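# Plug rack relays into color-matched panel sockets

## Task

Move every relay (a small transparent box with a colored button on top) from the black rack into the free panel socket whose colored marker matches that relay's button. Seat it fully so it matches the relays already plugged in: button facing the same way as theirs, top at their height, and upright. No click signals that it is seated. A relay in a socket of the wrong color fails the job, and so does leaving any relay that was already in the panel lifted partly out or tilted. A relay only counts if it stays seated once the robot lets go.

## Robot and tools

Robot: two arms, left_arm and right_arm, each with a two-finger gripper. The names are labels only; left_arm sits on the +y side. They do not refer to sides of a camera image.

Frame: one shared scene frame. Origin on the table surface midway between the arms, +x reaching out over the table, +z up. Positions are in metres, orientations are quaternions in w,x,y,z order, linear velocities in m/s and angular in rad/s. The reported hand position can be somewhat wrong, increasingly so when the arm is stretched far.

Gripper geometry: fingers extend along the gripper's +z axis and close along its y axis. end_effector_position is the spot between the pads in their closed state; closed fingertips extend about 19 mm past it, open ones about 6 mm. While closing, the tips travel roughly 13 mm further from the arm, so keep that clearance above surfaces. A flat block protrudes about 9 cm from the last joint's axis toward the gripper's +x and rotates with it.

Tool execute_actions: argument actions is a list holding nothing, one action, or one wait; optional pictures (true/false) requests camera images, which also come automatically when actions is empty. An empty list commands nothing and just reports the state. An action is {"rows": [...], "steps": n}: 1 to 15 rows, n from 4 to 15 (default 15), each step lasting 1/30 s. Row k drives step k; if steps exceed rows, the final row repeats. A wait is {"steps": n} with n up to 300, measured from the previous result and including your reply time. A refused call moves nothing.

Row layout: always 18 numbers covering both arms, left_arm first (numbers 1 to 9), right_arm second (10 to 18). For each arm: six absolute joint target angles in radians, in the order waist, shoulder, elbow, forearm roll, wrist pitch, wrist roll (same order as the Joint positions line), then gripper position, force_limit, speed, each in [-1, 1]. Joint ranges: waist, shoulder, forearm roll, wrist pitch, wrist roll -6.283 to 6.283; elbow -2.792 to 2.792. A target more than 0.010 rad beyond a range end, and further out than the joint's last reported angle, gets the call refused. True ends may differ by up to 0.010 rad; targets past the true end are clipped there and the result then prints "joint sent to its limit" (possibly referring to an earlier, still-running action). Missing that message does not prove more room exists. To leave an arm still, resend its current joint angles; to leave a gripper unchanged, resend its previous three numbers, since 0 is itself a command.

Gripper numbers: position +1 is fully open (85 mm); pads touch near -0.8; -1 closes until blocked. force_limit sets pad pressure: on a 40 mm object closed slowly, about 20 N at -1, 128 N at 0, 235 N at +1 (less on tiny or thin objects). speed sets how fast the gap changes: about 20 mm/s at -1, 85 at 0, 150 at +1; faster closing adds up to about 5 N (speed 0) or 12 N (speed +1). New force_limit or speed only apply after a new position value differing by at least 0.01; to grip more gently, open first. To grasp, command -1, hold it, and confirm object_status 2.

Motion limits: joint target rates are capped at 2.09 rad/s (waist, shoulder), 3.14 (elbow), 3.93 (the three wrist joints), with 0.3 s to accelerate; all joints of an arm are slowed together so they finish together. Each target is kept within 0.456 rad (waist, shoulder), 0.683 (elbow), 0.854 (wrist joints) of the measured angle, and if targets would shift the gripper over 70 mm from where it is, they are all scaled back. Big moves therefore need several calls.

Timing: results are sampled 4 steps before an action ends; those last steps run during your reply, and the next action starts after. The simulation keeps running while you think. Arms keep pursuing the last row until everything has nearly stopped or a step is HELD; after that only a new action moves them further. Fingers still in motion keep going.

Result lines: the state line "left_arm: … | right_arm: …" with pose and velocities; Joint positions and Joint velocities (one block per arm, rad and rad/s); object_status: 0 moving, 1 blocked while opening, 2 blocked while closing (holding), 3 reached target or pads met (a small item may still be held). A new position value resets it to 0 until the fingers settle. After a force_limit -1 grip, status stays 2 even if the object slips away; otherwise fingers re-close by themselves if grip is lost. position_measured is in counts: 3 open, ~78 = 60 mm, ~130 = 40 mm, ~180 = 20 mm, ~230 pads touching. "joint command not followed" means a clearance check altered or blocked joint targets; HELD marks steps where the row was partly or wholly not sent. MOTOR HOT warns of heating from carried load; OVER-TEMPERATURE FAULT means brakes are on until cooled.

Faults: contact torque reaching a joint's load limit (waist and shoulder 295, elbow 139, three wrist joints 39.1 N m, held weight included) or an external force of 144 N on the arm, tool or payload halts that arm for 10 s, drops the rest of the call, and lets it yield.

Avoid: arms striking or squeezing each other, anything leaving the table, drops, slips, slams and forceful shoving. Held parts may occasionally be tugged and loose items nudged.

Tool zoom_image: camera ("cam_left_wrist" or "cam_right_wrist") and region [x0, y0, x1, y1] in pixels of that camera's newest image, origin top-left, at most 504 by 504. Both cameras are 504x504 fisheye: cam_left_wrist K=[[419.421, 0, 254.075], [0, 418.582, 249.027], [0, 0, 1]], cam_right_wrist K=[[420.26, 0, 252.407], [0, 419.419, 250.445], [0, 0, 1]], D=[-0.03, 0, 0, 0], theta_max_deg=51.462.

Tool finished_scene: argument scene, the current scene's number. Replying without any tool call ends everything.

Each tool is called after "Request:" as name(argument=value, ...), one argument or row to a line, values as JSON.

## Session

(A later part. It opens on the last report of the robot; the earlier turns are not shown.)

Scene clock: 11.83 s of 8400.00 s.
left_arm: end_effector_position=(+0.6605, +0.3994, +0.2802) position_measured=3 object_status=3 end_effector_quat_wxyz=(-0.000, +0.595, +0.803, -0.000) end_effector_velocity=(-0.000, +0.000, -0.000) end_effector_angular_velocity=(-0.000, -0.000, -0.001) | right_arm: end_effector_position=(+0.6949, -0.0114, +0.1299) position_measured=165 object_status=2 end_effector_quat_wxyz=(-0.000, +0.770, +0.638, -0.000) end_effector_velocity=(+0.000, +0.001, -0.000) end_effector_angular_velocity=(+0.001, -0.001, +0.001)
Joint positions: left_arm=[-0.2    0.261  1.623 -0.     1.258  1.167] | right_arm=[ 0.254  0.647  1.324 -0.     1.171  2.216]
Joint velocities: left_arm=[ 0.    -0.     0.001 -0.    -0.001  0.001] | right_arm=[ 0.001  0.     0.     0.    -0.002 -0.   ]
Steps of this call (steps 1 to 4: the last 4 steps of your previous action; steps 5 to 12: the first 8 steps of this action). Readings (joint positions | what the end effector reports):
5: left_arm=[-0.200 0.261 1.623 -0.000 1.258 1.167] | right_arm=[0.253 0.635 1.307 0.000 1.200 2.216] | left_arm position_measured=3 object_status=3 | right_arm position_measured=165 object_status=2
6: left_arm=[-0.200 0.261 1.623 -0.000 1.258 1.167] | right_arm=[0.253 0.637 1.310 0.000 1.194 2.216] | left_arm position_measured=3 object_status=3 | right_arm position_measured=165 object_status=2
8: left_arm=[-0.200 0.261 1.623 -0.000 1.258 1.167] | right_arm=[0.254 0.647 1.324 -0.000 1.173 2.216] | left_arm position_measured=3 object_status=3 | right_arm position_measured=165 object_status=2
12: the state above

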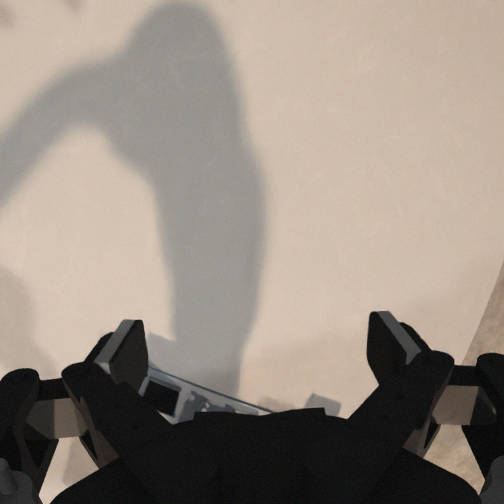

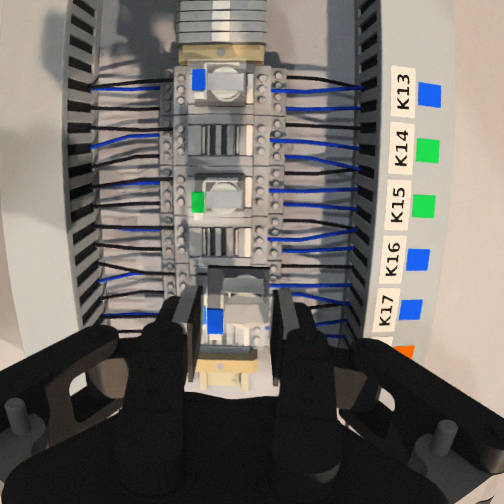

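Request:
execute_actions(
  actions=[
    {"rows":[[-0.2,0.2613,1.6225,0,1.2578,1.167,1,0,0,0.2648,0.6408,1.335,0,1.1658,2.2274,-1,-0.6,0]],"steps":11},
  ],
  pictures=true,
)

Request:
zoom_image(
  camera="cam_right_wrist",
  region=[170,120,310,300],
)

Scene clock: 12.43 s of 8400.00 s.
left_arm: end_effector_position=(+0.6605, +0.3994, +0.2802) position_measured=3 object_status=3 end_effector_quat_wxyz=(-0.000, +0.595, +0.803, -0.000) end_effector_velocity=(+0.000, -0.000, +0.000) end_effector_angular_velocity=(-0.000, -0.000, +0.001) | right_arm: end_effector_position=(+0.6865, -0.0045, +0.1301) position_measured=165 object_status=2 end_effector_quat_wxyz=(-0.000, +0.770, +0.638, +0.000) end_effector_velocity=(-0.000, +0.000, -0.001) end_effector_angular_velocity=(-0.000, +0.001, -0.002)
Joint positions: left_arm=[-0.2    0.261  1.623 -0.     1.258  1.167] | right_arm=[0.265 0.641 1.335 0.    1.166 2.227]
Joint velocities: left_arm=[-0.    -0.    -0.     0.     0.    -0.001] | right_arm=[ 0.     0.     0.001  0.    -0.     0.003]
Steps of this call (steps 1 to 4: the last 4 steps of your previous action; steps 5 to 11: the robot went on to your last target; steps 12 to 18: the first 7 steps of this action). Readings (joint positions | what the end effector reports):
12: left_arm=[-0.200 0.261 1.623 -0.000 1.258 1.167] | right_arm=[0.254 0.647 1.324 0.000 1.170 2.216] | left_arm position_measured=3 object_status=3 | right_arm position_measured=165 object_status=2
13: left_arm=[-0.200 0.261 1.623 -0.000 1.258 1.167] | right_arm=[0.257 0.645 1.328 0.000 1.169 2.219] | left_arm position_measured=3 object_status=3 | right_arm position_measured=165 object_status=2
15: left_arm=[-0.200 0.261 1.623 -0.000 1.258 1.167] | right_arm=[0.265 0.641 1.335 0.000 1.166 2.226] | left_arm position_measured=3 object_status=3 | right_arm position_measured=165 object_status=2
18: the state above

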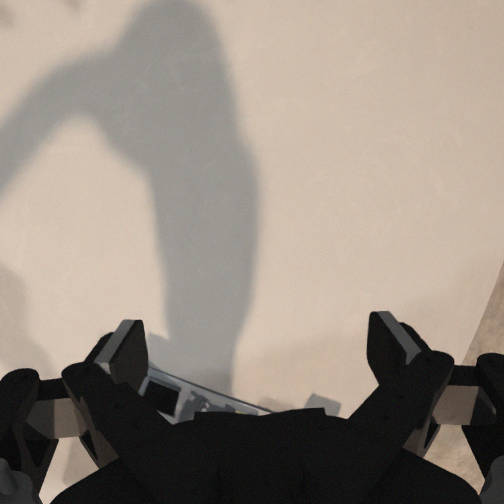

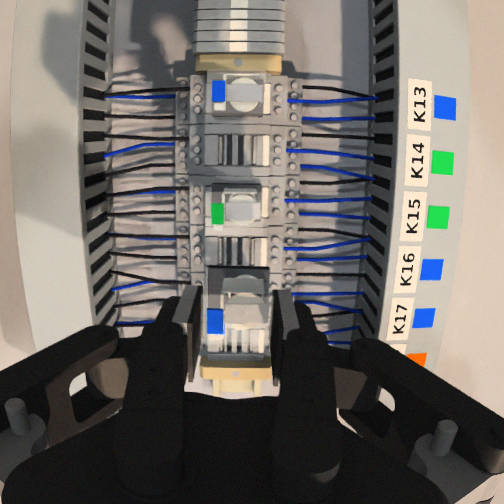

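Region (170, 120, 310, 300) of cam_right_wrist's 504x504 image, scaled by 2.800, with more detail than that image has.

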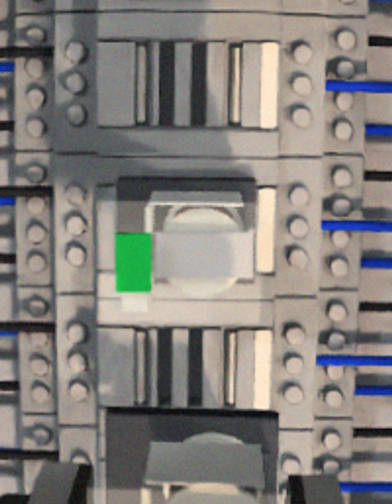

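Request:
execute_actions(
  actions=[
    {"rows":[[-0.2,0.2613,1.6225,0,1.2578,1.167,1,0,0,0.2655,0.64,1.3367,0,1.1649,2.228,-1,-0.6,0],[-0.2,0.2613,1.6225,0,1.2578,1.167,1,0,0,0.2655,0.64,1.3367,0,1.1649,2.228,-1,-0.6,0],[-0.2,0.2613,1.6225,0,1.2578,1.167,1,0,0,0.2655,0.6595,1.3613,0,1.1208,2.228,-1,-0.6,0]],"steps":13},
  ],
  pictures=true,
)

Request:
zoom_image(
  camera="cam_right_wrist",
  region=[160,140,330,340],
)

Scene clock: 13.00 s of 8400.00 s.
left_arm: end_effector_position=(+0.6605, +0.3994, +0.2802) position_measured=3 object_status=3 end_effector_quat_wxyz=(-0.000, +0.595, +0.803, -0.000) end_effector_velocity=(-0.000, +0.000, +0.000) end_effector_angular_velocity=(+0.000, +0.001, +0.000) | right_arm: end_effector_position=(+0.6852, -0.0046, +0.1001) position_measured=165 object_status=2 end_effector_quat_wxyz=(+0.000, +0.770, +0.638, -0.000) end_effector_velocity=(-0.001, -0.001, -0.000) end_effector_angular_velocity=(+0.000, +0.001, -0.001)
Joint positions: left_arm=[-0.2    0.261  1.623 -0.     1.258  1.167] | right_arm=[ 0.266  0.66   1.361 -0.     1.121  2.228]
Joint velocities: left_arm=[ 0.    -0.    -0.001  0.     0.002 -0.   ] | right_arm=[-0.    -0.001  0.002  0.001 -0.     0.   ]
Steps of this call (steps 1 to 4: the last 4 steps of your previous action; steps 5 to 8: the robot went on to your last target; steps 9 to 17: the first 9 steps of this action). Readings (joint positions | what the end effector reports):
9: left_arm=[-0.200 0.261 1.623 -0.000 1.258 1.167] | right_arm=[0.265 0.641 1.335 0.000 1.166 2.227] | left_arm position_measured=3 object_status=3 | right_arm position_measured=165 object_status=2
10: left_arm=[-0.200 0.261 1.623 -0.000 1.258 1.167] | right_arm=[0.265 0.640 1.336 0.000 1.165 2.228] | left_arm position_measured=3 object_status=3 | right_arm position_measured=165 object_status=2
12: left_arm=[-0.200 0.261 1.623 -0.000 1.258 1.167] | right_arm=[0.265 0.642 1.340 0.000 1.157 2.228] | left_arm position_measured=3 object_status=3 | right_arm position_measured=165 object_status=2
16: left_arm=[-0.200 0.261 1.623 -0.000 1.258 1.167] | right_arm=[0.266 0.660 1.361 -0.000 1.121 2.228] | left_arm position_measured=3 object_status=3 | right_arm position_measured=165 object_status=2
17: the state above

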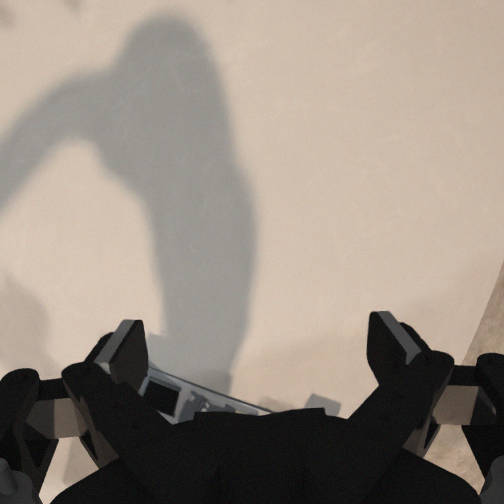

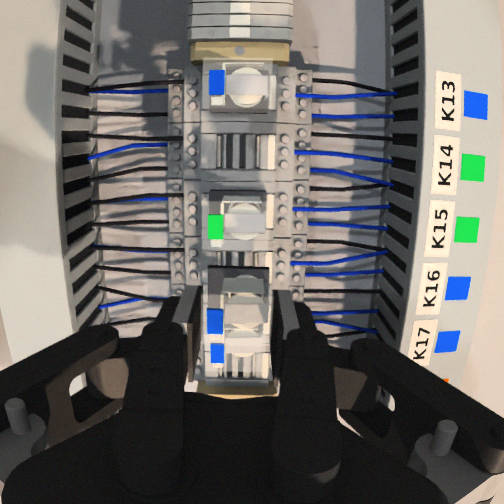

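Region (160, 140, 330, 340) of cam_right_wrist's 504x504 image, scaled by 2.520, with more detail than that image has; it fills the left 428 columns of this view, and the rest is white.

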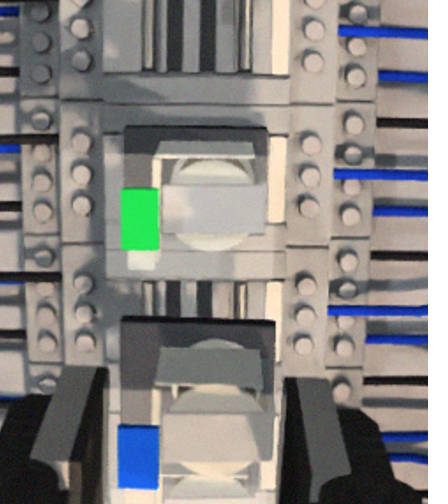

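Request:
execute_actions(
  actions=[
    {"rows":[[-0.2,0.2613,1.6225,0,1.2578,1.167,1,0,0,0.2658,0.6591,1.3623,0,1.1202,2.2283,-1,-0.6,0],[-0.2,0.2613,1.6225,0,1.2578,1.167,1,0,0,0.2658,0.6591,1.3623,0,1.1202,2.2283,-1,-0.6,0],[-0.2,0.2613,1.6225,0,1.2578,1.167,1,0,0,0.2658,0.6698,1.3731,0,1.0987,2.2283,-1,-0.6,0]],"steps":12},
  ],
  pictures=true,
)

Request:
zoom_image(
  camera="cam_right_wrist",
  region=[160,200,330,400],
)

Scene clock: 13.73 s of 8400.00 s.
left_arm: end_effector_position=(+0.6605, +0.3994, +0.2802) position_measured=3 object_status=3 end_effector_quat_wxyz=(-0.000, +0.595, +0.803, -0.000) end_effector_velocity=(+0.000, +0.000, -0.000) end_effector_angular_velocity=(-0.000, -0.001, +0.002) | right_arm: end_effector_position=(+0.6846, -0.0045, +0.0853) position_measured=165 object_status=2 end_effector_quat_wxyz=(-0.000, +0.770, +0.638, +0.000) end_effector_velocity=(+0.000, -0.000, -0.000) end_effector_angular_velocity=(+0.000, +0.001, -0.001)
Joint positions: left_arm=[-0.2    0.261  1.623 -0.     1.258  1.167] | right_arm=[0.266 0.67  1.373 0.    1.099 2.228]
Joint velocities: left_arm=[ 0.001  0.     0.    -0.    -0.001 -0.002] | right_arm=[-0.     0.     0.     0.001 -0.     0.   ]
Steps of this call (steps 1 to 4: the last 4 steps of your previous action; steps 5 to 14: the robot went on to your last target; steps 15 to 22: the first 8 steps of this action). Readings (joint positions | what the end effector reports):
15: left_arm=[-0.200 0.261 1.623 -0.000 1.258 1.167] | right_arm=[0.266 0.660 1.361 0.000 1.121 2.228] | left_arm position_measured=3 object_status=3 | right_arm position_measured=165 object_status=2
16: left_arm=[-0.200 0.261 1.623 -0.000 1.258 1.167] | right_arm=[0.266 0.659 1.362 0.000 1.120 2.228] | left_arm position_measured=3 object_status=3 | right_arm position_measured=165 object_status=2
18: left_arm=[-0.200 0.261 1.623 -0.000 1.258 1.167] | right_arm=[0.266 0.662 1.365 0.000 1.113 2.228] | left_arm position_measured=3 object_status=3 | right_arm position_measured=165 object_status=2
22: the state above

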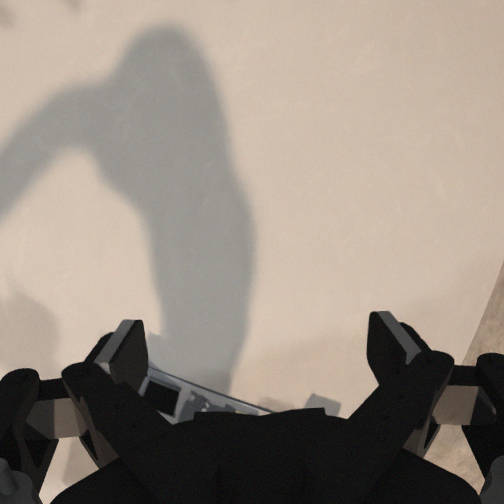

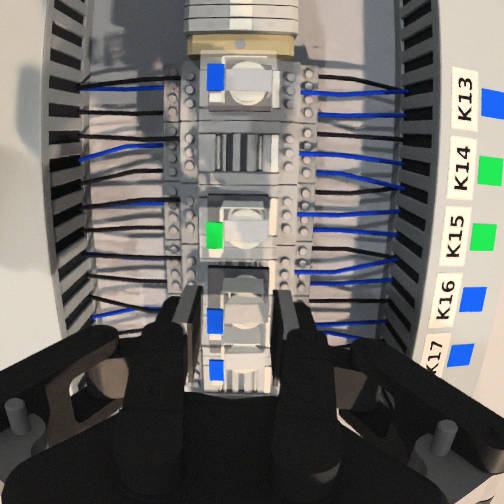

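Region (160, 200, 330, 400) of cam_right_wrist's 504x504 image, scaled by 2.520, with more detail than that image has; it fills the left 428 columns of this view, and the rest is white.

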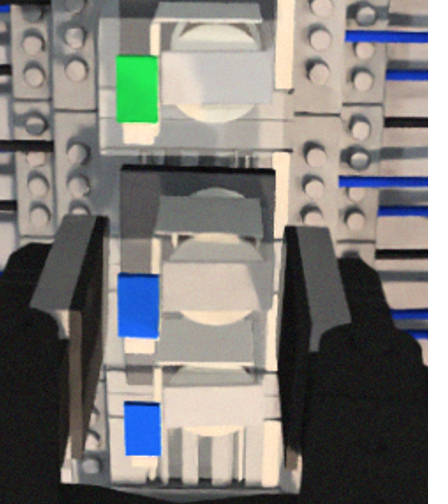

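Request:
execute_actions(
  actions=[
    {"rows":[[-0.2,0.2613,1.6225,0,1.2578,1.167,1,0,0,0.2667,0.6699,1.3729,0,1.0988,2.2292,-1,-0.6,0]],"steps":9},
  ],
  pictures=true,
)

Request:
zoom_image(
  camera="cam_right_wrist",
  region=[160,200,330,400],
)

Scene clock: 14.10 s of 8400.00 s.
left_arm: end_effector_position=(+0.6605, +0.3994, +0.2802) position_measured=3 object_status=3 end_effector_quat_wxyz=(-0.000, +0.595, +0.803, -0.000) end_effector_velocity=(-0.000, -0.001, -0.001) end_effector_angular_velocity=(+0.000, +0.001, -0.002) | right_arm: end_effector_position=(+0.6842, -0.0038, +0.0852) position_measured=165 object_status=2 end_effector_quat_wxyz=(+0.000, +0.770, +0.638, +0.000) end_effector_velocity=(+0.001, -0.000, -0.000) end_effector_angular_velocity=(+0.000, -0.001, -0.001)
Joint positions: left_arm=[-0.2    0.261  1.623 -0.     1.258  1.167] | right_arm=[0.267 0.67  1.373 0.    1.099 2.229]
Joint velocities: left_arm=[-0.002  0.     0.001 -0.    -0.     0.001] | right_arm=[-0.001  0.001 -0.002 -0.    -0.     0.   ]
Steps of this call (steps 1 to 4: the last 4 steps of your previous action; steps 5 to 6: the robot went on to your last target; steps 7 to 11: the first 5 steps of this action). Readings (joint positions | what the end effector reports):
7: left_arm=[-0.200 0.261 1.623 -0.000 1.258 1.167] | right_arm=[0.266 0.670 1.373 0.000 1.099 2.228] | left_arm position_measured=3 object_status=3 | right_arm position_measured=165 object_status=2
8: left_arm=[-0.200 0.261 1.623 -0.000 1.258 1.167] | right_arm=[0.266 0.670 1.373 0.000 1.099 2.229] | left_arm position_measured=3 object_status=3 | right_arm position_measured=165 object_status=2
10: left_arm=[-0.200 0.261 1.623 -0.000 1.258 1.167] | right_arm=[0.267 0.670 1.373 0.000 1.099 2.229] | left_arm position_measured=3 object_status=3 | right_arm position_measured=165 object_status=2
11: the state above

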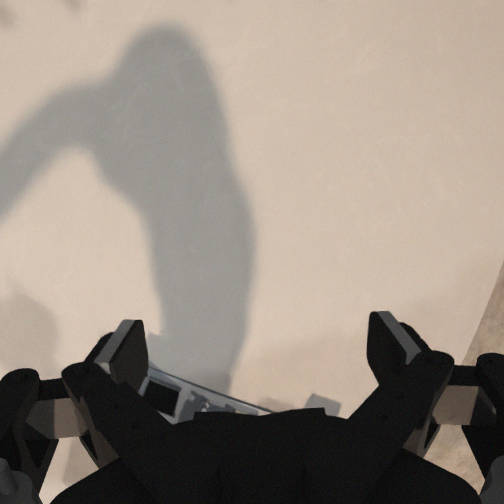

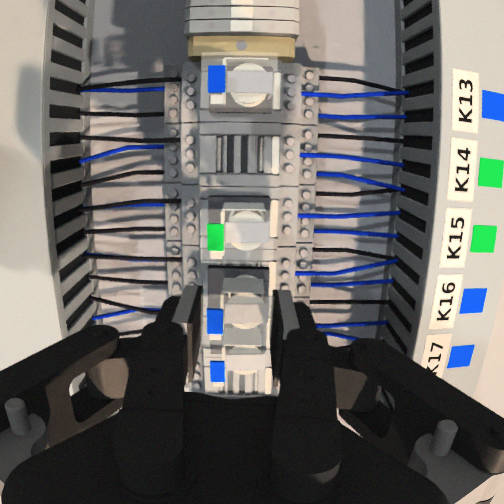

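Region (160, 200, 330, 400) of cam_right_wrist's 504x504 image, scaled by 2.520, with more detail than that image has; it fills the left 428 columns of this view, and the rest is white.

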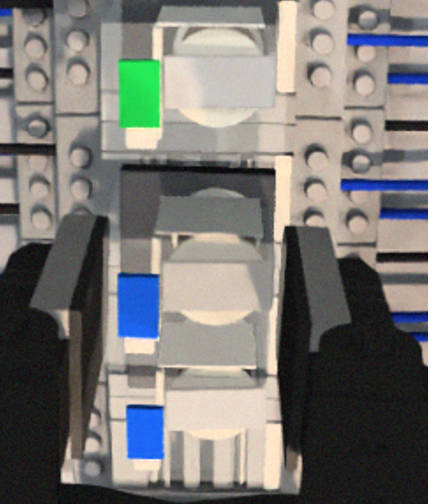

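Request:
execute_actions(
  actions=[
    {"rows":[[-0.2,0.2613,1.6225,0,1.2578,1.167,1,0,0,0.2667,0.6722,1.3749,0,1.0945,2.2292,-1,-0.6,0],[-0.2,0.2613,1.6225,0,1.2578,1.167,1,0,0,0.2667,0.6722,1.3749,0,1.0945,2.2292,-1,-0.6,0],[-0.2,0.2613,1.6225,0,1.2578,1.167,1,0,0,0.2667,0.6722,1.3749,0,1.0945,2.2292,-1,-0.6,0],[-0.2,0.2613,1.6225,0,1.2578,1.167,1,0,0,0.2667,0.6737,1.3762,0,1.0917,2.2292,-1,-0.6,0],[-0.2,0.2613,1.6225,0,1.2578,1.167,1,0,0,0.2667,0.6737,1.3762,0,1.0917,2.2292,-1,-0.6,0],[-0.2,0.2613,1.6225,0,1.2578,1.167,1,0,0,0.2667,0.6737,1.3762,0,1.0917,2.2292,-1,-0.6,0],[-0.2,0.2613,1.6225,0,1.2578,1.167,1,0,0,0.2667,0.6745,1.3769,0,1.0902,2.2292,-1,-0.6,0],[-0.2,0.2613,1.6225,0,1.2578,1.167,1,0,0,0.2667,0.6745,1.3769,0,1.0902,2.2292,-1,-0.6,0],[-0.2,0.2613,1.6225,0,1.2578,1.167,1,0,0,0.2667,0.6752,1.3775,0,1.0889,2.2292,-1,-0.6,0],[-0.2,0.2613,1.6225,0,1.2578,1.167,1,0,0,0.2667,0.6752,1.3775,0,1.0889,2.2292,-1,-0.6,0],[-0.2,0.2613,1.6225,0,1.2578,1.167,1,0,0,0.2667,0.676,1.3782,0,1.0874,2.2292,-1,-0.6,0]],"steps":15},
  ],
)

Request:
execute_actions(
  actions=[
    {"rows":[[-0.2,0.2613,1.6225,0,1.2578,1.167,1,0,0,0.2667,0.6767,1.3788,0,1.0861,2.2292,-1,-0.6,0]],"steps":8},
  ],
  pictures=true,
)

Request:
zoom_image(
  camera="cam_right_wrist",
  region=[160,200,330,400],
)

Scene clock: 14.77 s of 8400.00 s.
left_arm: end_effector_position=(+0.6605, +0.3994, +0.2802) position_measured=3 object_status=3 end_effector_quat_wxyz=(-0.000, +0.595, +0.803, -0.000) end_effector_velocity=(+0.000, -0.000, -0.000) end_effector_angular_velocity=(-0.000, -0.000, -0.000) | right_arm: end_effector_position=(+0.6843, -0.0038, +0.0785) position_measured=165 object_status=2 end_effector_quat_wxyz=(+0.000, +0.770, +0.638, +0.000) end_effector_velocity=(-0.000, +0.000, -0.015) end_effector_angular_velocity=(+0.000, +0.000, +0.000)
Joint positions: left_arm=[-0.2    0.261  1.623 -0.     1.258  1.167] | right_arm=[ 0.267  0.675  1.377 -0.     1.089  2.229]
Joint velocities: left_arm=[-0.     0.     0.001  0.    -0.001 -0.   ] | right_arm=[ 0.     0.011  0.01   0.    -0.022 -0.   ]
Steps of this call (steps 1 to 4: the last 4 steps of your previous action; steps 5 to 9: the robot went on to your last target; steps 10 to 20: the first 11 steps of this action). Readings (joint positions | what the end effector reports):
10: left_arm=[-0.200 0.261 1.623 -0.000 1.258 1.167] | right_arm=[0.267 0.670 1.373 -0.000 1.099 2.229] | left_arm position_measured=3 object_status=3 | right_arm position_measured=165 object_status=2
11: left_arm=[-0.200 0.261 1.623 -0.000 1.258 1.167] | right_arm=[0.267 0.671 1.373 -0.000 1.097 2.229] | left_arm position_measured=3 object_status=3 | right_arm position_measured=165 object_status=2
13: left_arm=[-0.200 0.261 1.623 -0.000 1.258 1.167] | right_arm=[0.267 0.672 1.375 -0.000 1.095 2.229] | left_arm position_measured=3 object_status=3 | right_arm position_measured=165 object_status=2
17: left_arm=[-0.200 0.261 1.623 -0.000 1.258 1.167] | right_arm=[0.267 0.674 1.376 -0.000 1.091 2.229] | left_arm position_measured=3 object_status=3 | right_arm position_measured=165 object_status=2
20: the state above

Scene clock: 15.03 s of 8400.00 s.
left_arm: end_effector_position=(+0.6605, +0.3994, +0.2802) position_measured=3 object_status=3 end_effector_quat_wxyz=(-0.000, +0.595, +0.803, -0.000) end_effector_velocity=(+0.000, -0.000, +0.000) end_effector_angular_velocity=(-0.000, -0.000, +0.000) | right_arm: end_effector_position=(+0.6842, -0.0038, +0.0763) position_measured=165 object_status=2 end_effector_quat_wxyz=(-0.000, +0.770, +0.638, +0.000) end_effector_velocity=(+0.000, -0.000, +0.000) end_effector_angular_velocity=(+0.001, -0.001, -0.001)
Joint positions: left_arm=[-0.2    0.261  1.623 -0.     1.258  1.167] | right_arm=[0.267 0.677 1.379 0.    1.086 2.229]
Joint velocities: left_arm=[-0.  0. -0.  0. -0. -0.] | right_arm=[-0.001 -0.    -0.     0.    -0.001 -0.   ]
Steps of this call (steps 1 to 4: the last 4 steps of your previous action; steps 5 to 8: the first 4 steps of this action). Readings (joint positions | what the end effector reports):
5: left_arm=[-0.200 0.261 1.623 -0.000 1.258 1.167] | right_arm=[0.267 0.676 1.378 -0.000 1.087 2.229] | left_arm position_measured=3 object_status=3 | right_arm position_measured=165 object_status=2
6: left_arm=[-0.200 0.261 1.623 -0.000 1.258 1.167] | right_arm=[0.267 0.676 1.378 0.000 1.087 2.229] | left_arm position_measured=3 object_status=3 | right_arm position_measured=165 object_status=2
8: the state above

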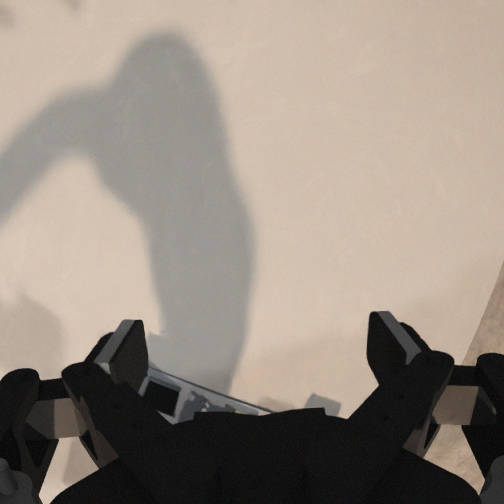

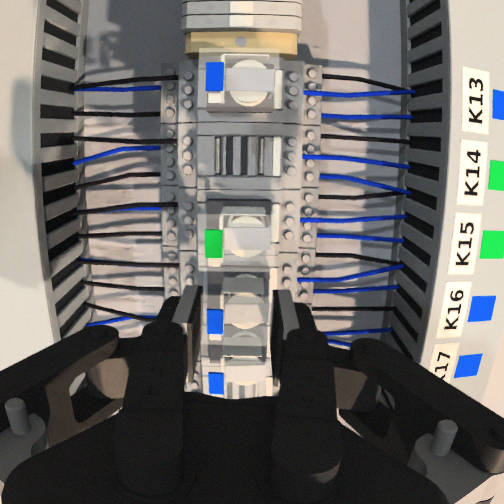

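Region (160, 200, 330, 400) of cam_right_wrist's 504x504 image, scaled by 2.520, with more detail than that image has; it fills the left 428 columns of this view, and the rest is white.

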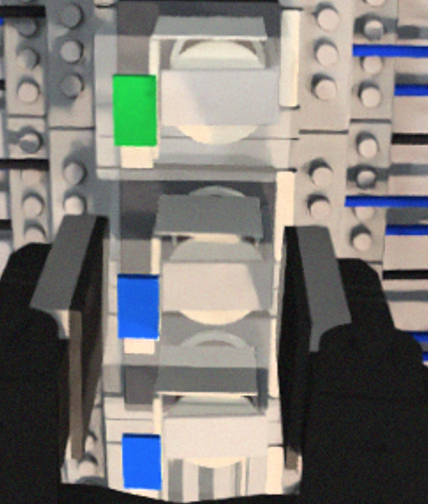

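Request:
execute_actions(
  actions=[
    {"rows":[[-0.2,0.2613,1.6225,0,1.2578,1.167,1,0,0,0.2667,0.6775,1.3795,0,1.0846,2.2292,-1,-0.6,0],[-0.2,0.2613,1.6225,0,1.2578,1.167,1,0,0,0.2667,0.6775,1.3795,0,1.0846,2.2292,-1,-0.6,0],[-0.2,0.2613,1.6225,0,1.2578,1.167,1,0,0,0.2667,0.6775,1.3795,0,1.0846,2.2292,-1,-0.6,0],[-0.2,0.2613,1.6225,0,1.2578,1.167,1,0,0,0.2667,0.6782,1.3801,0,1.0833,2.2292,-1,-0.6,0]],"steps":12},
  ],
  pictures=true,
)

Request:
zoom_image(
  camera="cam_right_wrist",
  region=[160,200,330,400],
)

Scene clock: 15.47 s of 8400.00 s.
left_arm: end_effector_position=(+0.6605, +0.3994, +0.2802) position_measured=3 object_status=3 end_effector_quat_wxyz=(-0.000, +0.595, +0.803, -0.000) end_effector_velocity=(-0.001, +0.000, -0.001) end_effector_angular_velocity=(+0.000, +0.001, -0.003) | right_arm: end_effector_position=(+0.6843, -0.0037, +0.0749) position_measured=165 object_status=2 end_effector_quat_wxyz=(+0.000, +0.770, +0.638, +0.000) end_effector_velocity=(-0.000, +0.000, -0.001) end_effector_angular_velocity=(+0.000, -0.001, +0.001)
Joint positions: left_arm=[-0.2    0.261  1.623 -0.     1.258  1.167] | right_arm=[0.267 0.678 1.38  0.    1.084 2.229]
Joint velocities: left_arm=[ 0.     0.     0.001 -0.     0.     0.003] | right_arm=[ 0.    -0.     0.002 -0.    -0.002  0.   ]
Steps of this call (steps 1 to 4: the last 4 steps of your previous action; step 5: the robot went on to your last target; steps 6 to 13: the first 8 steps of this action). Readings (joint positions | what the end effector reports):
6: left_arm=[-0.200 0.261 1.623 -0.000 1.258 1.167] | right_arm=[0.267 0.677 1.379 0.000 1.086 2.229] | left_arm position_measured=3 object_status=3 | right_arm position_measured=165 object_status=2
7: left_arm=[-0.200 0.261 1.623 -0.000 1.258 1.167] | right_arm=[0.267 0.677 1.379 0.000 1.085 2.229] | left_arm position_measured=3 object_status=3 | right_arm position_measured=165 object_status=2
9: left_arm=[-0.200 0.261 1.623 -0.000 1.258 1.167] | right_arm=[0.267 0.677 1.379 0.000 1.085 2.229] | left_arm position_measured=3 object_status=3 | right_arm position_measured=165 object_status=2
13: the state above

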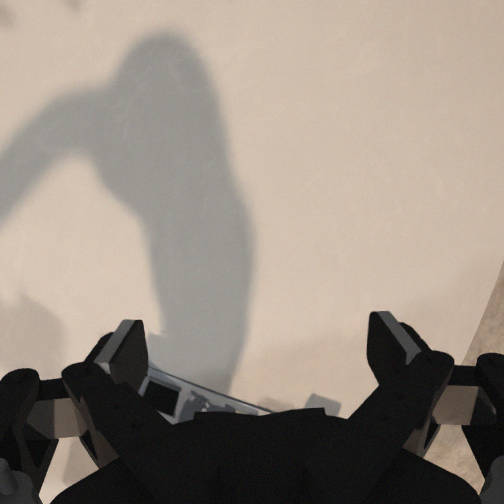

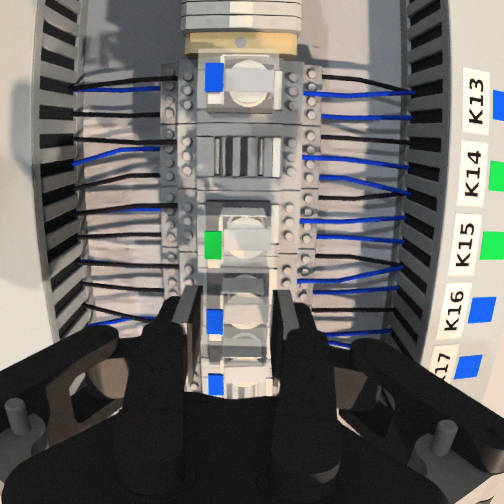

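Region (160, 200, 330, 400) of cam_right_wrist's 504x504 image, scaled by 2.520, with more detail than that image has; it fills the left 428 columns of this view, and the rest is white.

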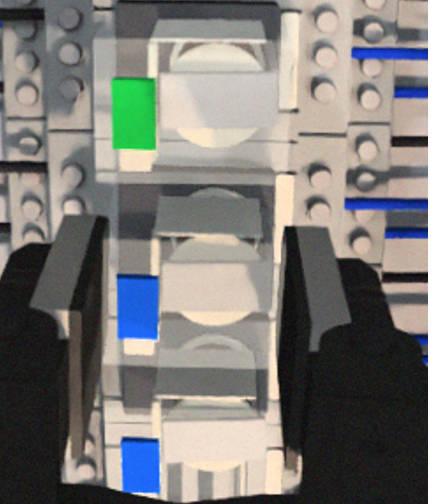

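Request:
execute_actions(
  actions=[
    {"rows":[[-0.2,0.2613,1.6225,0,1.2578,1.167,1,0,0,0.2667,0.6787,1.3805,0,1.0824,2.2292,-1,-0.6,0],[-0.2,0.2613,1.6225,0,1.2578,1.167,1,0,0,0.2667,0.6787,1.3805,0,1.0824,2.2292,-1,-0.6,0],[-0.2,0.2613,1.6225,0,1.2578,1.167,1,0,0,0.2667,0.6787,1.3805,0,1.0824,2.2292,-1,-0.6,0],[-0.2,0.2613,1.6225,0,1.2578,1.167,1,0,0,0.2667,0.6792,1.3809,0,1.0815,2.2292,-1,-0.6,0]],"steps":12},
  ],
  pictures=true,
)

Request:
zoom_image(
  camera="cam_right_wrist",
  region=[160,200,330,400],
)

Scene clock: 15.87 s of 8400.00 s.
left_arm: end_effector_position=(+0.6605, +0.3994, +0.2802) position_measured=3 object_status=3 end_effector_quat_wxyz=(-0.000, +0.595, +0.803, -0.000) end_effector_velocity=(+0.000, -0.000, +0.000) end_effector_angular_velocity=(-0.000, -0.000, -0.001) | right_arm: end_effector_position=(+0.6843, -0.0038, +0.0732) position_measured=165 object_status=2 end_effector_quat_wxyz=(-0.000, +0.770, +0.638, +0.000) end_effector_velocity=(-0.000, +0.000, -0.001) end_effector_angular_velocity=(-0.001, +0.000, +0.001)
Joint positions: left_arm=[-0.2    0.261  1.623 -0.     1.258  1.167] | right_arm=[0.267 0.679 1.381 0.    1.082 2.229]
Joint velocities: left_arm=[-0.    -0.    -0.     0.    -0.     0.001] | right_arm=[ 0.001  0.001 -0.    -0.001 -0.    -0.   ]
Steps of this call (steps 1 to 4: the last 4 steps of your previous action; steps 5 to 12: the first 8 steps of this action). Readings (joint positions | what the end effector reports):
5: left_arm=[-0.200 0.261 1.623 -0.000 1.258 1.167] | right_arm=[0.267 0.678 1.380 0.000 1.083 2.229] | left_arm position_measured=3 object_status=3 | right_arm position_measured=165 object_status=2
6: left_arm=[-0.200 0.261 1.623 -0.000 1.258 1.167] | right_arm=[0.267 0.678 1.380 0.000 1.083 2.229] | left_arm position_measured=3 object_status=3 | right_arm position_measured=165 object_status=2
8: left_arm=[-0.200 0.261 1.623 -0.000 1.258 1.167] | right_arm=[0.267 0.679 1.380 0.000 1.082 2.229] | left_arm position_measured=3 object_status=3 | right_arm position_measured=165 object_status=2
12: the state above

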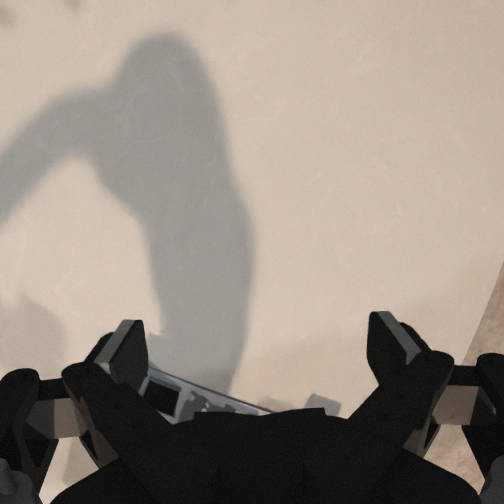

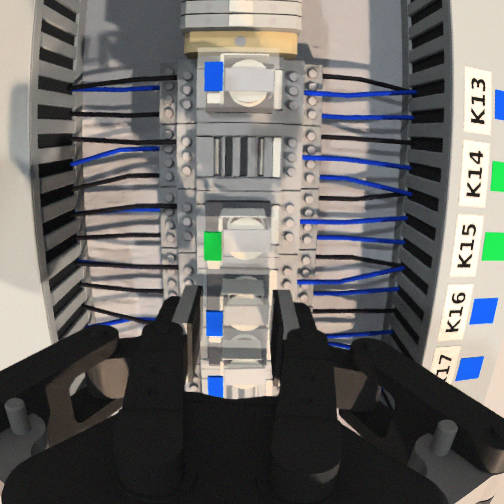

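Region (160, 200, 330, 400) of cam_right_wrist's 504x504 image, scaled by 2.520, with more detail than that image has; it fills the left 428 columns of this view, and the rest is white.

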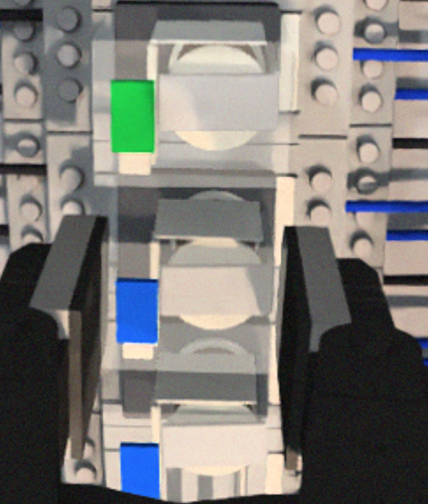

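Request:
execute_actions(
  actions=[
    {"rows":[[-0.2,0.2613,1.6225,0,1.2578,1.167,1,0,0,0.2667,0.6787,1.3805,0,1.0824,2.2292,0.3,-0.6,0.5],[-0.2,0.2613,1.6225,0,1.2578,1.167,1,0,0,0.2667,0.6787,1.3805,0,1.0824,2.2292,0.3,-0.6,0.5],[-0.2,0.2613,1.6225,0,1.2578,1.167,1,0,0,0.2667,0.6787,1.3805,0,1.0824,2.2292,0.3,-0.6,0.5],[-0.2,0.2613,1.6225,0,1.2578,1.167,1,0,0,0.2667,0.6787,1.3805,0,1.0824,2.2292,0.3,-0.6,0.5],[-0.2,0.2613,1.6225,0,1.2578,1.167,1,0,0,0.2667,0.6787,1.3805,0,1.0824,2.2292,0.3,-0.6,0.5],[-0.2,0.2613,1.6225,0,1.2578,1.167,1,0,0,0.2667,0.6787,1.3805,0,1.0824,2.2292,0.3,-0.6,0.5],[-0.2,0.2613,1.6225,0,1.2578,1.167,1,0,0,0.2667,0.6318,1.3309,0,1.1789,2.2292,0.3,-0.6,0.5]],"steps":15},
  ],
)

Request:
execute_actions(
  actions=[
    {"rows":[[-0.2,0.2613,1.6225,0,1.2578,1.167,1,0,0,0.2667,0.6318,1.3309,0,1.1789,2.2292,0.3,-0.6,0.5]],"steps":6},
  ],
  pictures=true,
)

Request:
execute_actions(
  actions=[
    {"rows":[[-0.2,0.2613,1.6225,0,1.2578,1.167,1,0,0,0.0263,0.4669,1.6219,0,1.0528,-0.8667,0.3,-0.6,0.5]],"steps":15},
  ],
)

Request:
zoom_image(
  camera="cam_right_wrist",
  region=[160,100,330,300],
)

Request:
execute_actions(
  actions=[
    {"rows":[[-0.2,0.2613,1.6225,0,1.2578,1.167,1,0,0,0.0263,0.4669,1.6219,0,1.0528,-0.8667,0.3,-0.6,0.5]],"steps":15},
  ],
  pictures=true,
)

Scene clock: 16.87 s of 8400.00 s.
left_arm: end_effector_position=(+0.6605, +0.3994, +0.2802) position_measured=3 object_status=3 end_effector_quat_wxyz=(-0.000, +0.595, +0.803, -0.000) end_effector_velocity=(+0.000, +0.000, +0.000) end_effector_angular_velocity=(+0.000, +0.000, +0.001) | right_arm: end_effector_position=(+0.6853, -0.0031, +0.1319) position_measured=94 object_status=0 end_effector_quat_wxyz=(+0.000, +0.770, +0.638, +0.001) end_effector_velocity=(-0.002, +0.005, +0.421) end_effector_angular_velocity=(+0.039, -0.063, +0.002)
Joint positions: left_arm=[-0.2    0.261  1.623 -0.     1.258  1.167] | right_arm=[0.267 0.638 1.336 0.001 1.165 2.229]
Joint velocities: left_arm=[ 0.001  0.    -0.001 -0.     0.    -0.   ] | right_arm=[ 0.004 -0.307 -0.292  0.007  0.525  0.   ]
Steps of this call (steps 1 to 4: the last 4 steps of your previous action; steps 5 to 15: the robot went on to your last target; steps 16 to 19: nothing new was sent; steps 20 to 30: the first 11 steps of this action). Readings (joint positions | what the end effector reports):
20: left_arm=[-0.200 0.261 1.623 -0.000 1.258 1.167] | right_arm=[0.267 0.679 1.381 -0.000 1.082 2.229] | left_arm position_measured=3 object_status=3 | right_arm position_measured=165 object_status=0
21: left_arm=[-0.200 0.261 1.623 -0.000 1.258 1.167] | right_arm=[0.267 0.679 1.381 -0.000 1.082 2.229] | left_arm position_measured=3 object_status=3 | right_arm position_measured=164 object_status=0
23: left_arm=[-0.200 0.261 1.623 -0.000 1.258 1.167] | right_arm=[0.266 0.680 1.381 -0.001 1.082 2.229] | left_arm position_measured=3 object_status=3 | right_arm position_measured=151 object_status=0
27: left_arm=[-0.200 0.261 1.623 -0.000 1.258 1.167] | right_arm=[0.267 0.677 1.377 -0.000 1.089 2.229] | left_arm position_measured=3 object_status=3 | right_arm position_measured=112 object_status=0
30: the state above

Scene clock: 17.07 s of 8400.00 s.
left_arm: end_effector_position=(+0.6605, +0.3994, +0.2802) position_measured=3 object_status=3 end_effector_quat_wxyz=(-0.000, +0.595, +0.803, -0.000) end_effector_velocity=(-0.000, -0.000, -0.000) end_effector_angular_velocity=(+0.000, +0.001, -0.000) | right_arm: end_effector_position=(+0.6841, -0.0038, +0.1402) position_measured=91 object_status=0 end_effector_quat_wxyz=(-0.000, +0.770, +0.638, +0.000) end_effector_velocity=(+0.003, +0.001, +0.004) end_effector_angular_velocity=(+0.003, -0.006, -0.001)
Joint positions: left_arm=[-0.2    0.261  1.623 -0.     1.258  1.167] | right_arm=[0.267 0.632 1.331 0.    1.179 2.229]
Joint velocities: left_arm=[-0.  0.  0. -0. -0. -0.] | right_arm=[-0.    -0.001 -0.006  0.     0.001 -0.   ]
Steps of this call (steps 1 to 4: the last 4 steps of your previous action; steps 5 to 6: the first 2 steps of this action). Readings (joint positions | what the end effector reports):
5: left_arm=[-0.200 0.261 1.623 -0.000 1.258 1.167] | right_arm=[0.267 0.632 1.331 0.000 1.179 2.229] | left_arm position_measured=3 object_status=3 | right_arm position_measured=91 object_status=0
6: the state above

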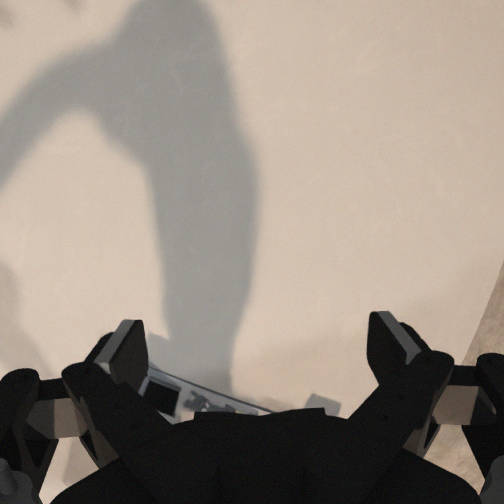

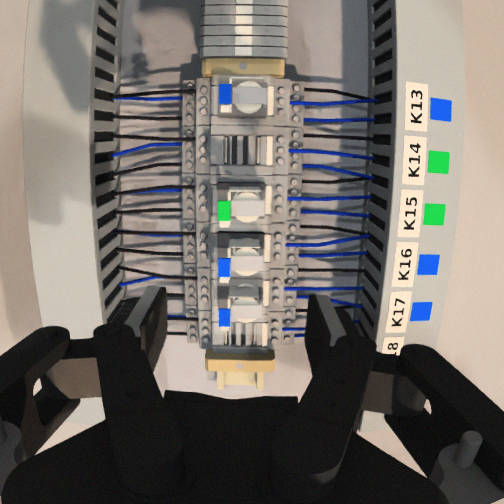

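Scene clock: 17.57 s of 8400.00 s.
left_arm: end_effector_position=(+0.6605, +0.3994, +0.2802) position_measured=3 object_status=3 end_effector_quat_wxyz=(-0.000, +0.595, +0.803, -0.000) end_effector_velocity=(+0.000, -0.000, +0.000) end_effector_angular_velocity=(+0.000, +0.000, +0.000) | right_arm: end_effector_position=(+0.6764, -0.1212, +0.1360) position_measured=91 object_status=3 end_effector_quat_wxyz=(-0.000, +0.626, +0.780, -0.000) end_effector_velocity=(-0.060, -0.378, -0.015) end_effector_angular_velocity=(+0.002, -0.002, +1.989)
Joint positions: left_arm=[-0.2    0.261  1.623 -0.     1.258  1.167] | right_arm=[ 0.144  0.548  1.479 -0.     1.115  1.701]
Joint velocities: left_arm=[-0.    -0.    -0.     0.     0.    -0.001] | right_arm=[-0.406 -0.279  0.489 -0.001 -0.213 -2.394]
Steps of this call (steps 1 to 4: the last 4 steps of your previous action; steps 5 to 15: the first 11 steps of this action). Readings (joint positions | what the end effector reports):
5: left_arm=[-0.200 0.261 1.623 -0.000 1.258 1.167] | right_arm=[0.267 0.632 1.331 0.000 1.179 2.229] | left_arm position_measured=3 object_status=3 | right_arm position_measured=91 object_status=3
6: left_arm=[-0.200 0.261 1.623 -0.000 1.258 1.167] | right_arm=[0.265 0.631 1.333 0.000 1.179 2.222] | left_arm position_measured=3 object_status=3 | right_arm position_measured=91 object_status=3
8: left_arm=[-0.200 0.261 1.623 -0.000 1.258 1.167] | right_arm=[0.249 0.620 1.353 0.000 1.170 2.165] | left_arm position_measured=3 object_status=3 | right_arm position_measured=91 object_status=3
12: left_arm=[-0.200 0.261 1.623 -0.000 1.258 1.167] | right_arm=[0.187 0.578 1.427 -0.000 1.138 1.923] | left_arm position_measured=3 object_status=3 | right_arm position_measured=91 object_status=3
15: the state above

Region (160, 100, 330, 300) of cam_right_wrist's 504x504 image, scaled by 2.520, with more detail than that image has; it fills the left 428 columns of this view, and the rest is white.

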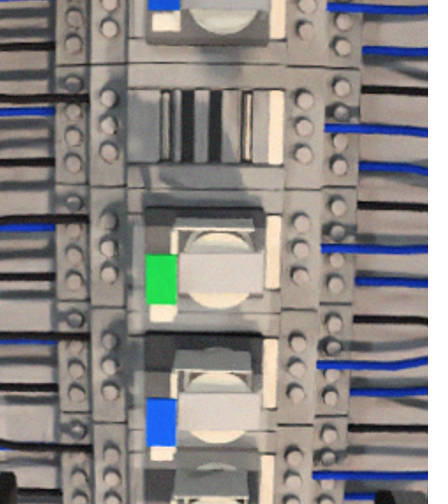

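Scene clock: 18.07 s of 8400.00 s.
left_arm: end_effector_position=(+0.6605, +0.3994, +0.2802) position_measured=3 object_status=3 end_effector_quat_wxyz=(-0.000, +0.595, +0.803, -0.000) end_effector_velocity=(+0.000, +0.000, +0.000) end_effector_angular_velocity=(-0.000, -0.000, +0.000) | right_arm: end_effector_position=(+0.6512, -0.2223, +0.1305) position_measured=91 object_status=3 end_effector_quat_wxyz=(-0.000, -0.138, +0.990, -0.000) end_effector_velocity=(-0.011, -0.032, -0.003) end_effector_angular_velocity=(-0.000, +0.001, +3.656)
Joint positions: left_arm=[-0.2    0.261  1.623 -0.     1.258  1.167] | right_arm=[ 0.032  0.47   1.616 -0.     1.056 -0.042]
Joint velocities: left_arm=[ 0. -0. -0. -0. -0. -0.] | right_arm=[-0.037 -0.025  0.046 -0.    -0.02  -3.692]
Steps of this call (steps 1 to 4: the last 4 steps of your previous action; steps 5 to 15: the first 11 steps of this action). Readings (joint positions | what the end effector reports):
5: left_arm=[-0.200 0.261 1.623 -0.000 1.258 1.167] | right_arm=[0.082 0.505 1.555 -0.000 1.082 1.208] | left_arm position_measured=3 object_status=3 | right_arm position_measured=91 object_status=3
6: left_arm=[-0.200 0.261 1.623 -0.000 1.258 1.167] | right_arm=[0.071 0.498 1.567 -0.000 1.077 1.085] | left_arm position_measured=3 object_status=3 | right_arm position_measured=91 object_status=3
8: left_arm=[-0.200 0.261 1.623 -0.000 1.258 1.167] | right_arm=[0.055 0.486 1.588 -0.000 1.068 0.835] | left_arm position_measured=3 object_status=3 | right_arm position_measured=91 object_status=3
12: left_arm=[-0.200 0.261 1.623 -0.000 1.258 1.167] | right_arm=[0.037 0.474 1.609 -0.000 1.058 0.334] | left_arm position_measured=3 object_status=3 | right_arm position_measured=91 object_status=3
15: the state above

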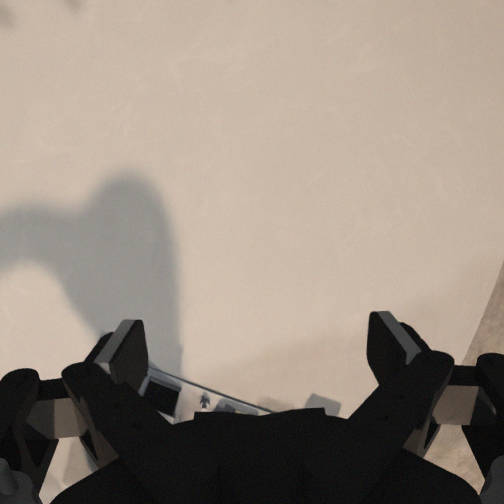

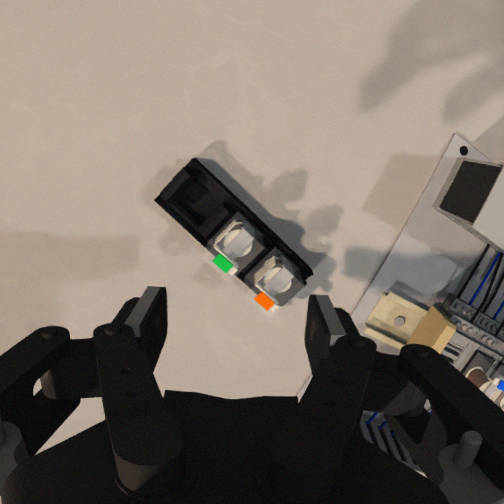

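Request:
execute_actions(
  actions=[
    {"rows":[[-0.2,0.2613,1.6225,0,1.2578,1.167,1,0,0,0.0263,0.4669,1.6219,0,1.0528,-0.8667,0.3,-0.6,0.5],[-0.2,0.2613,1.6225,0,1.2578,1.167,1,0,0,0.0263,0.4669,1.6219,0,1.0528,-0.8667,0.3,-0.6,0.5],[-0.2,0.2613,1.6225,0,1.2578,1.167,1,0,0,0.0263,0.5053,1.655,0,0.9813,-0.8667,0.3,-0.6,0.5]],"steps":15},
  ],
  pictures=true,
)

Request:
zoom_image(
  camera="cam_right_wrist",
  region=[160,200,330,400],
)

Scene clock: 18.60 s of 8400.00 s.
left_arm: end_effector_position=(+0.6605, +0.3994, +0.2802) position_measured=3 object_status=3 end_effector_quat_wxyz=(-0.000, +0.595, +0.803, -0.000) end_effector_velocity=(+0.000, -0.001, +0.000) end_effector_angular_velocity=(+0.000, +0.001, -0.003) | right_arm: end_effector_position=(+0.6498, -0.2268, +0.0850) position_measured=91 object_status=3 end_effector_quat_wxyz=(-0.000, -0.521, +0.853, -0.000) end_effector_velocity=(+0.001, +0.000, +0.003) end_effector_angular_velocity=(+0.001, -0.004, +0.002)
Joint positions: left_arm=[-0.2    0.261  1.623 -0.     1.258  1.167] | right_arm=[ 0.026  0.506  1.655 -0.     0.981 -0.867]
Joint velocities: left_arm=[-0.001  0.    -0.001 -0.     0.001  0.001] | right_arm=[ 0.    -0.003 -0.    -0.    -0.001 -0.001]
Steps of this call (steps 1 to 4: the last 4 steps of your previous action; step 5: the robot went on to your last target; steps 6 to 16: the first 11 steps of this action). Readings (joint positions | what the end effector reports):
6: left_arm=[-0.200 0.261 1.623 -0.000 1.258 1.167] | right_arm=[0.027 0.467 1.621 -0.000 1.053 -0.687] | left_arm position_measured=3 object_status=3 | right_arm position_measured=91 object_status=3
7: left_arm=[-0.200 0.261 1.623 -0.000 1.258 1.167] | right_arm=[0.027 0.467 1.621 -0.000 1.053 -0.752] | left_arm position_measured=3 object_status=3 | right_arm position_measured=91 object_status=3
9: left_arm=[-0.200 0.261 1.623 -0.000 1.258 1.167] | right_arm=[0.026 0.469 1.623 -0.000 1.049 -0.837] | left_arm position_measured=3 object_status=3 | right_arm position_measured=91 object_status=3
13: left_arm=[-0.200 0.261 1.623 -0.000 1.258 1.167] | right_arm=[0.026 0.505 1.655 -0.000 0.983 -0.866] | left_arm position_measured=3 object_status=3 | right_arm position_measured=91 object_status=3
16: the state above

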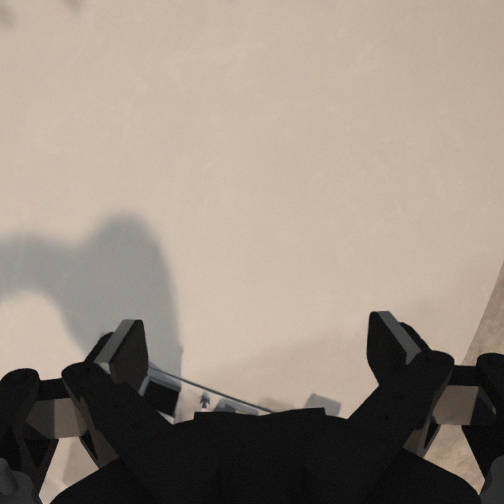

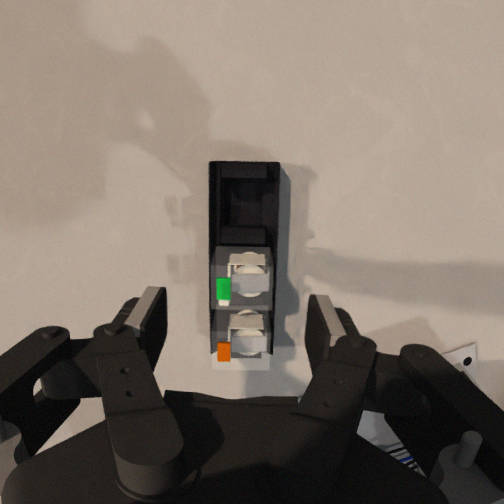

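Region (160, 200, 330, 400) of cam_right_wrist's 504x504 image, scaled by 2.520, with more detail than that image has; it fills the left 428 columns of this view, and the rest is white.

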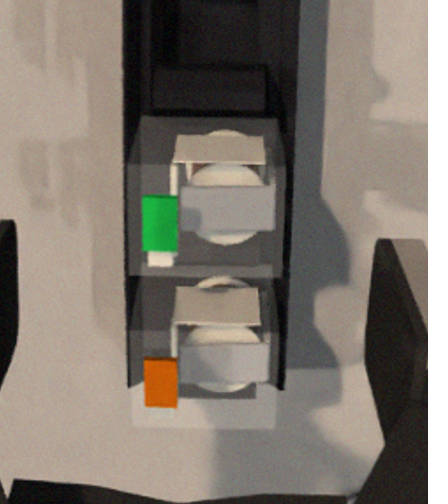

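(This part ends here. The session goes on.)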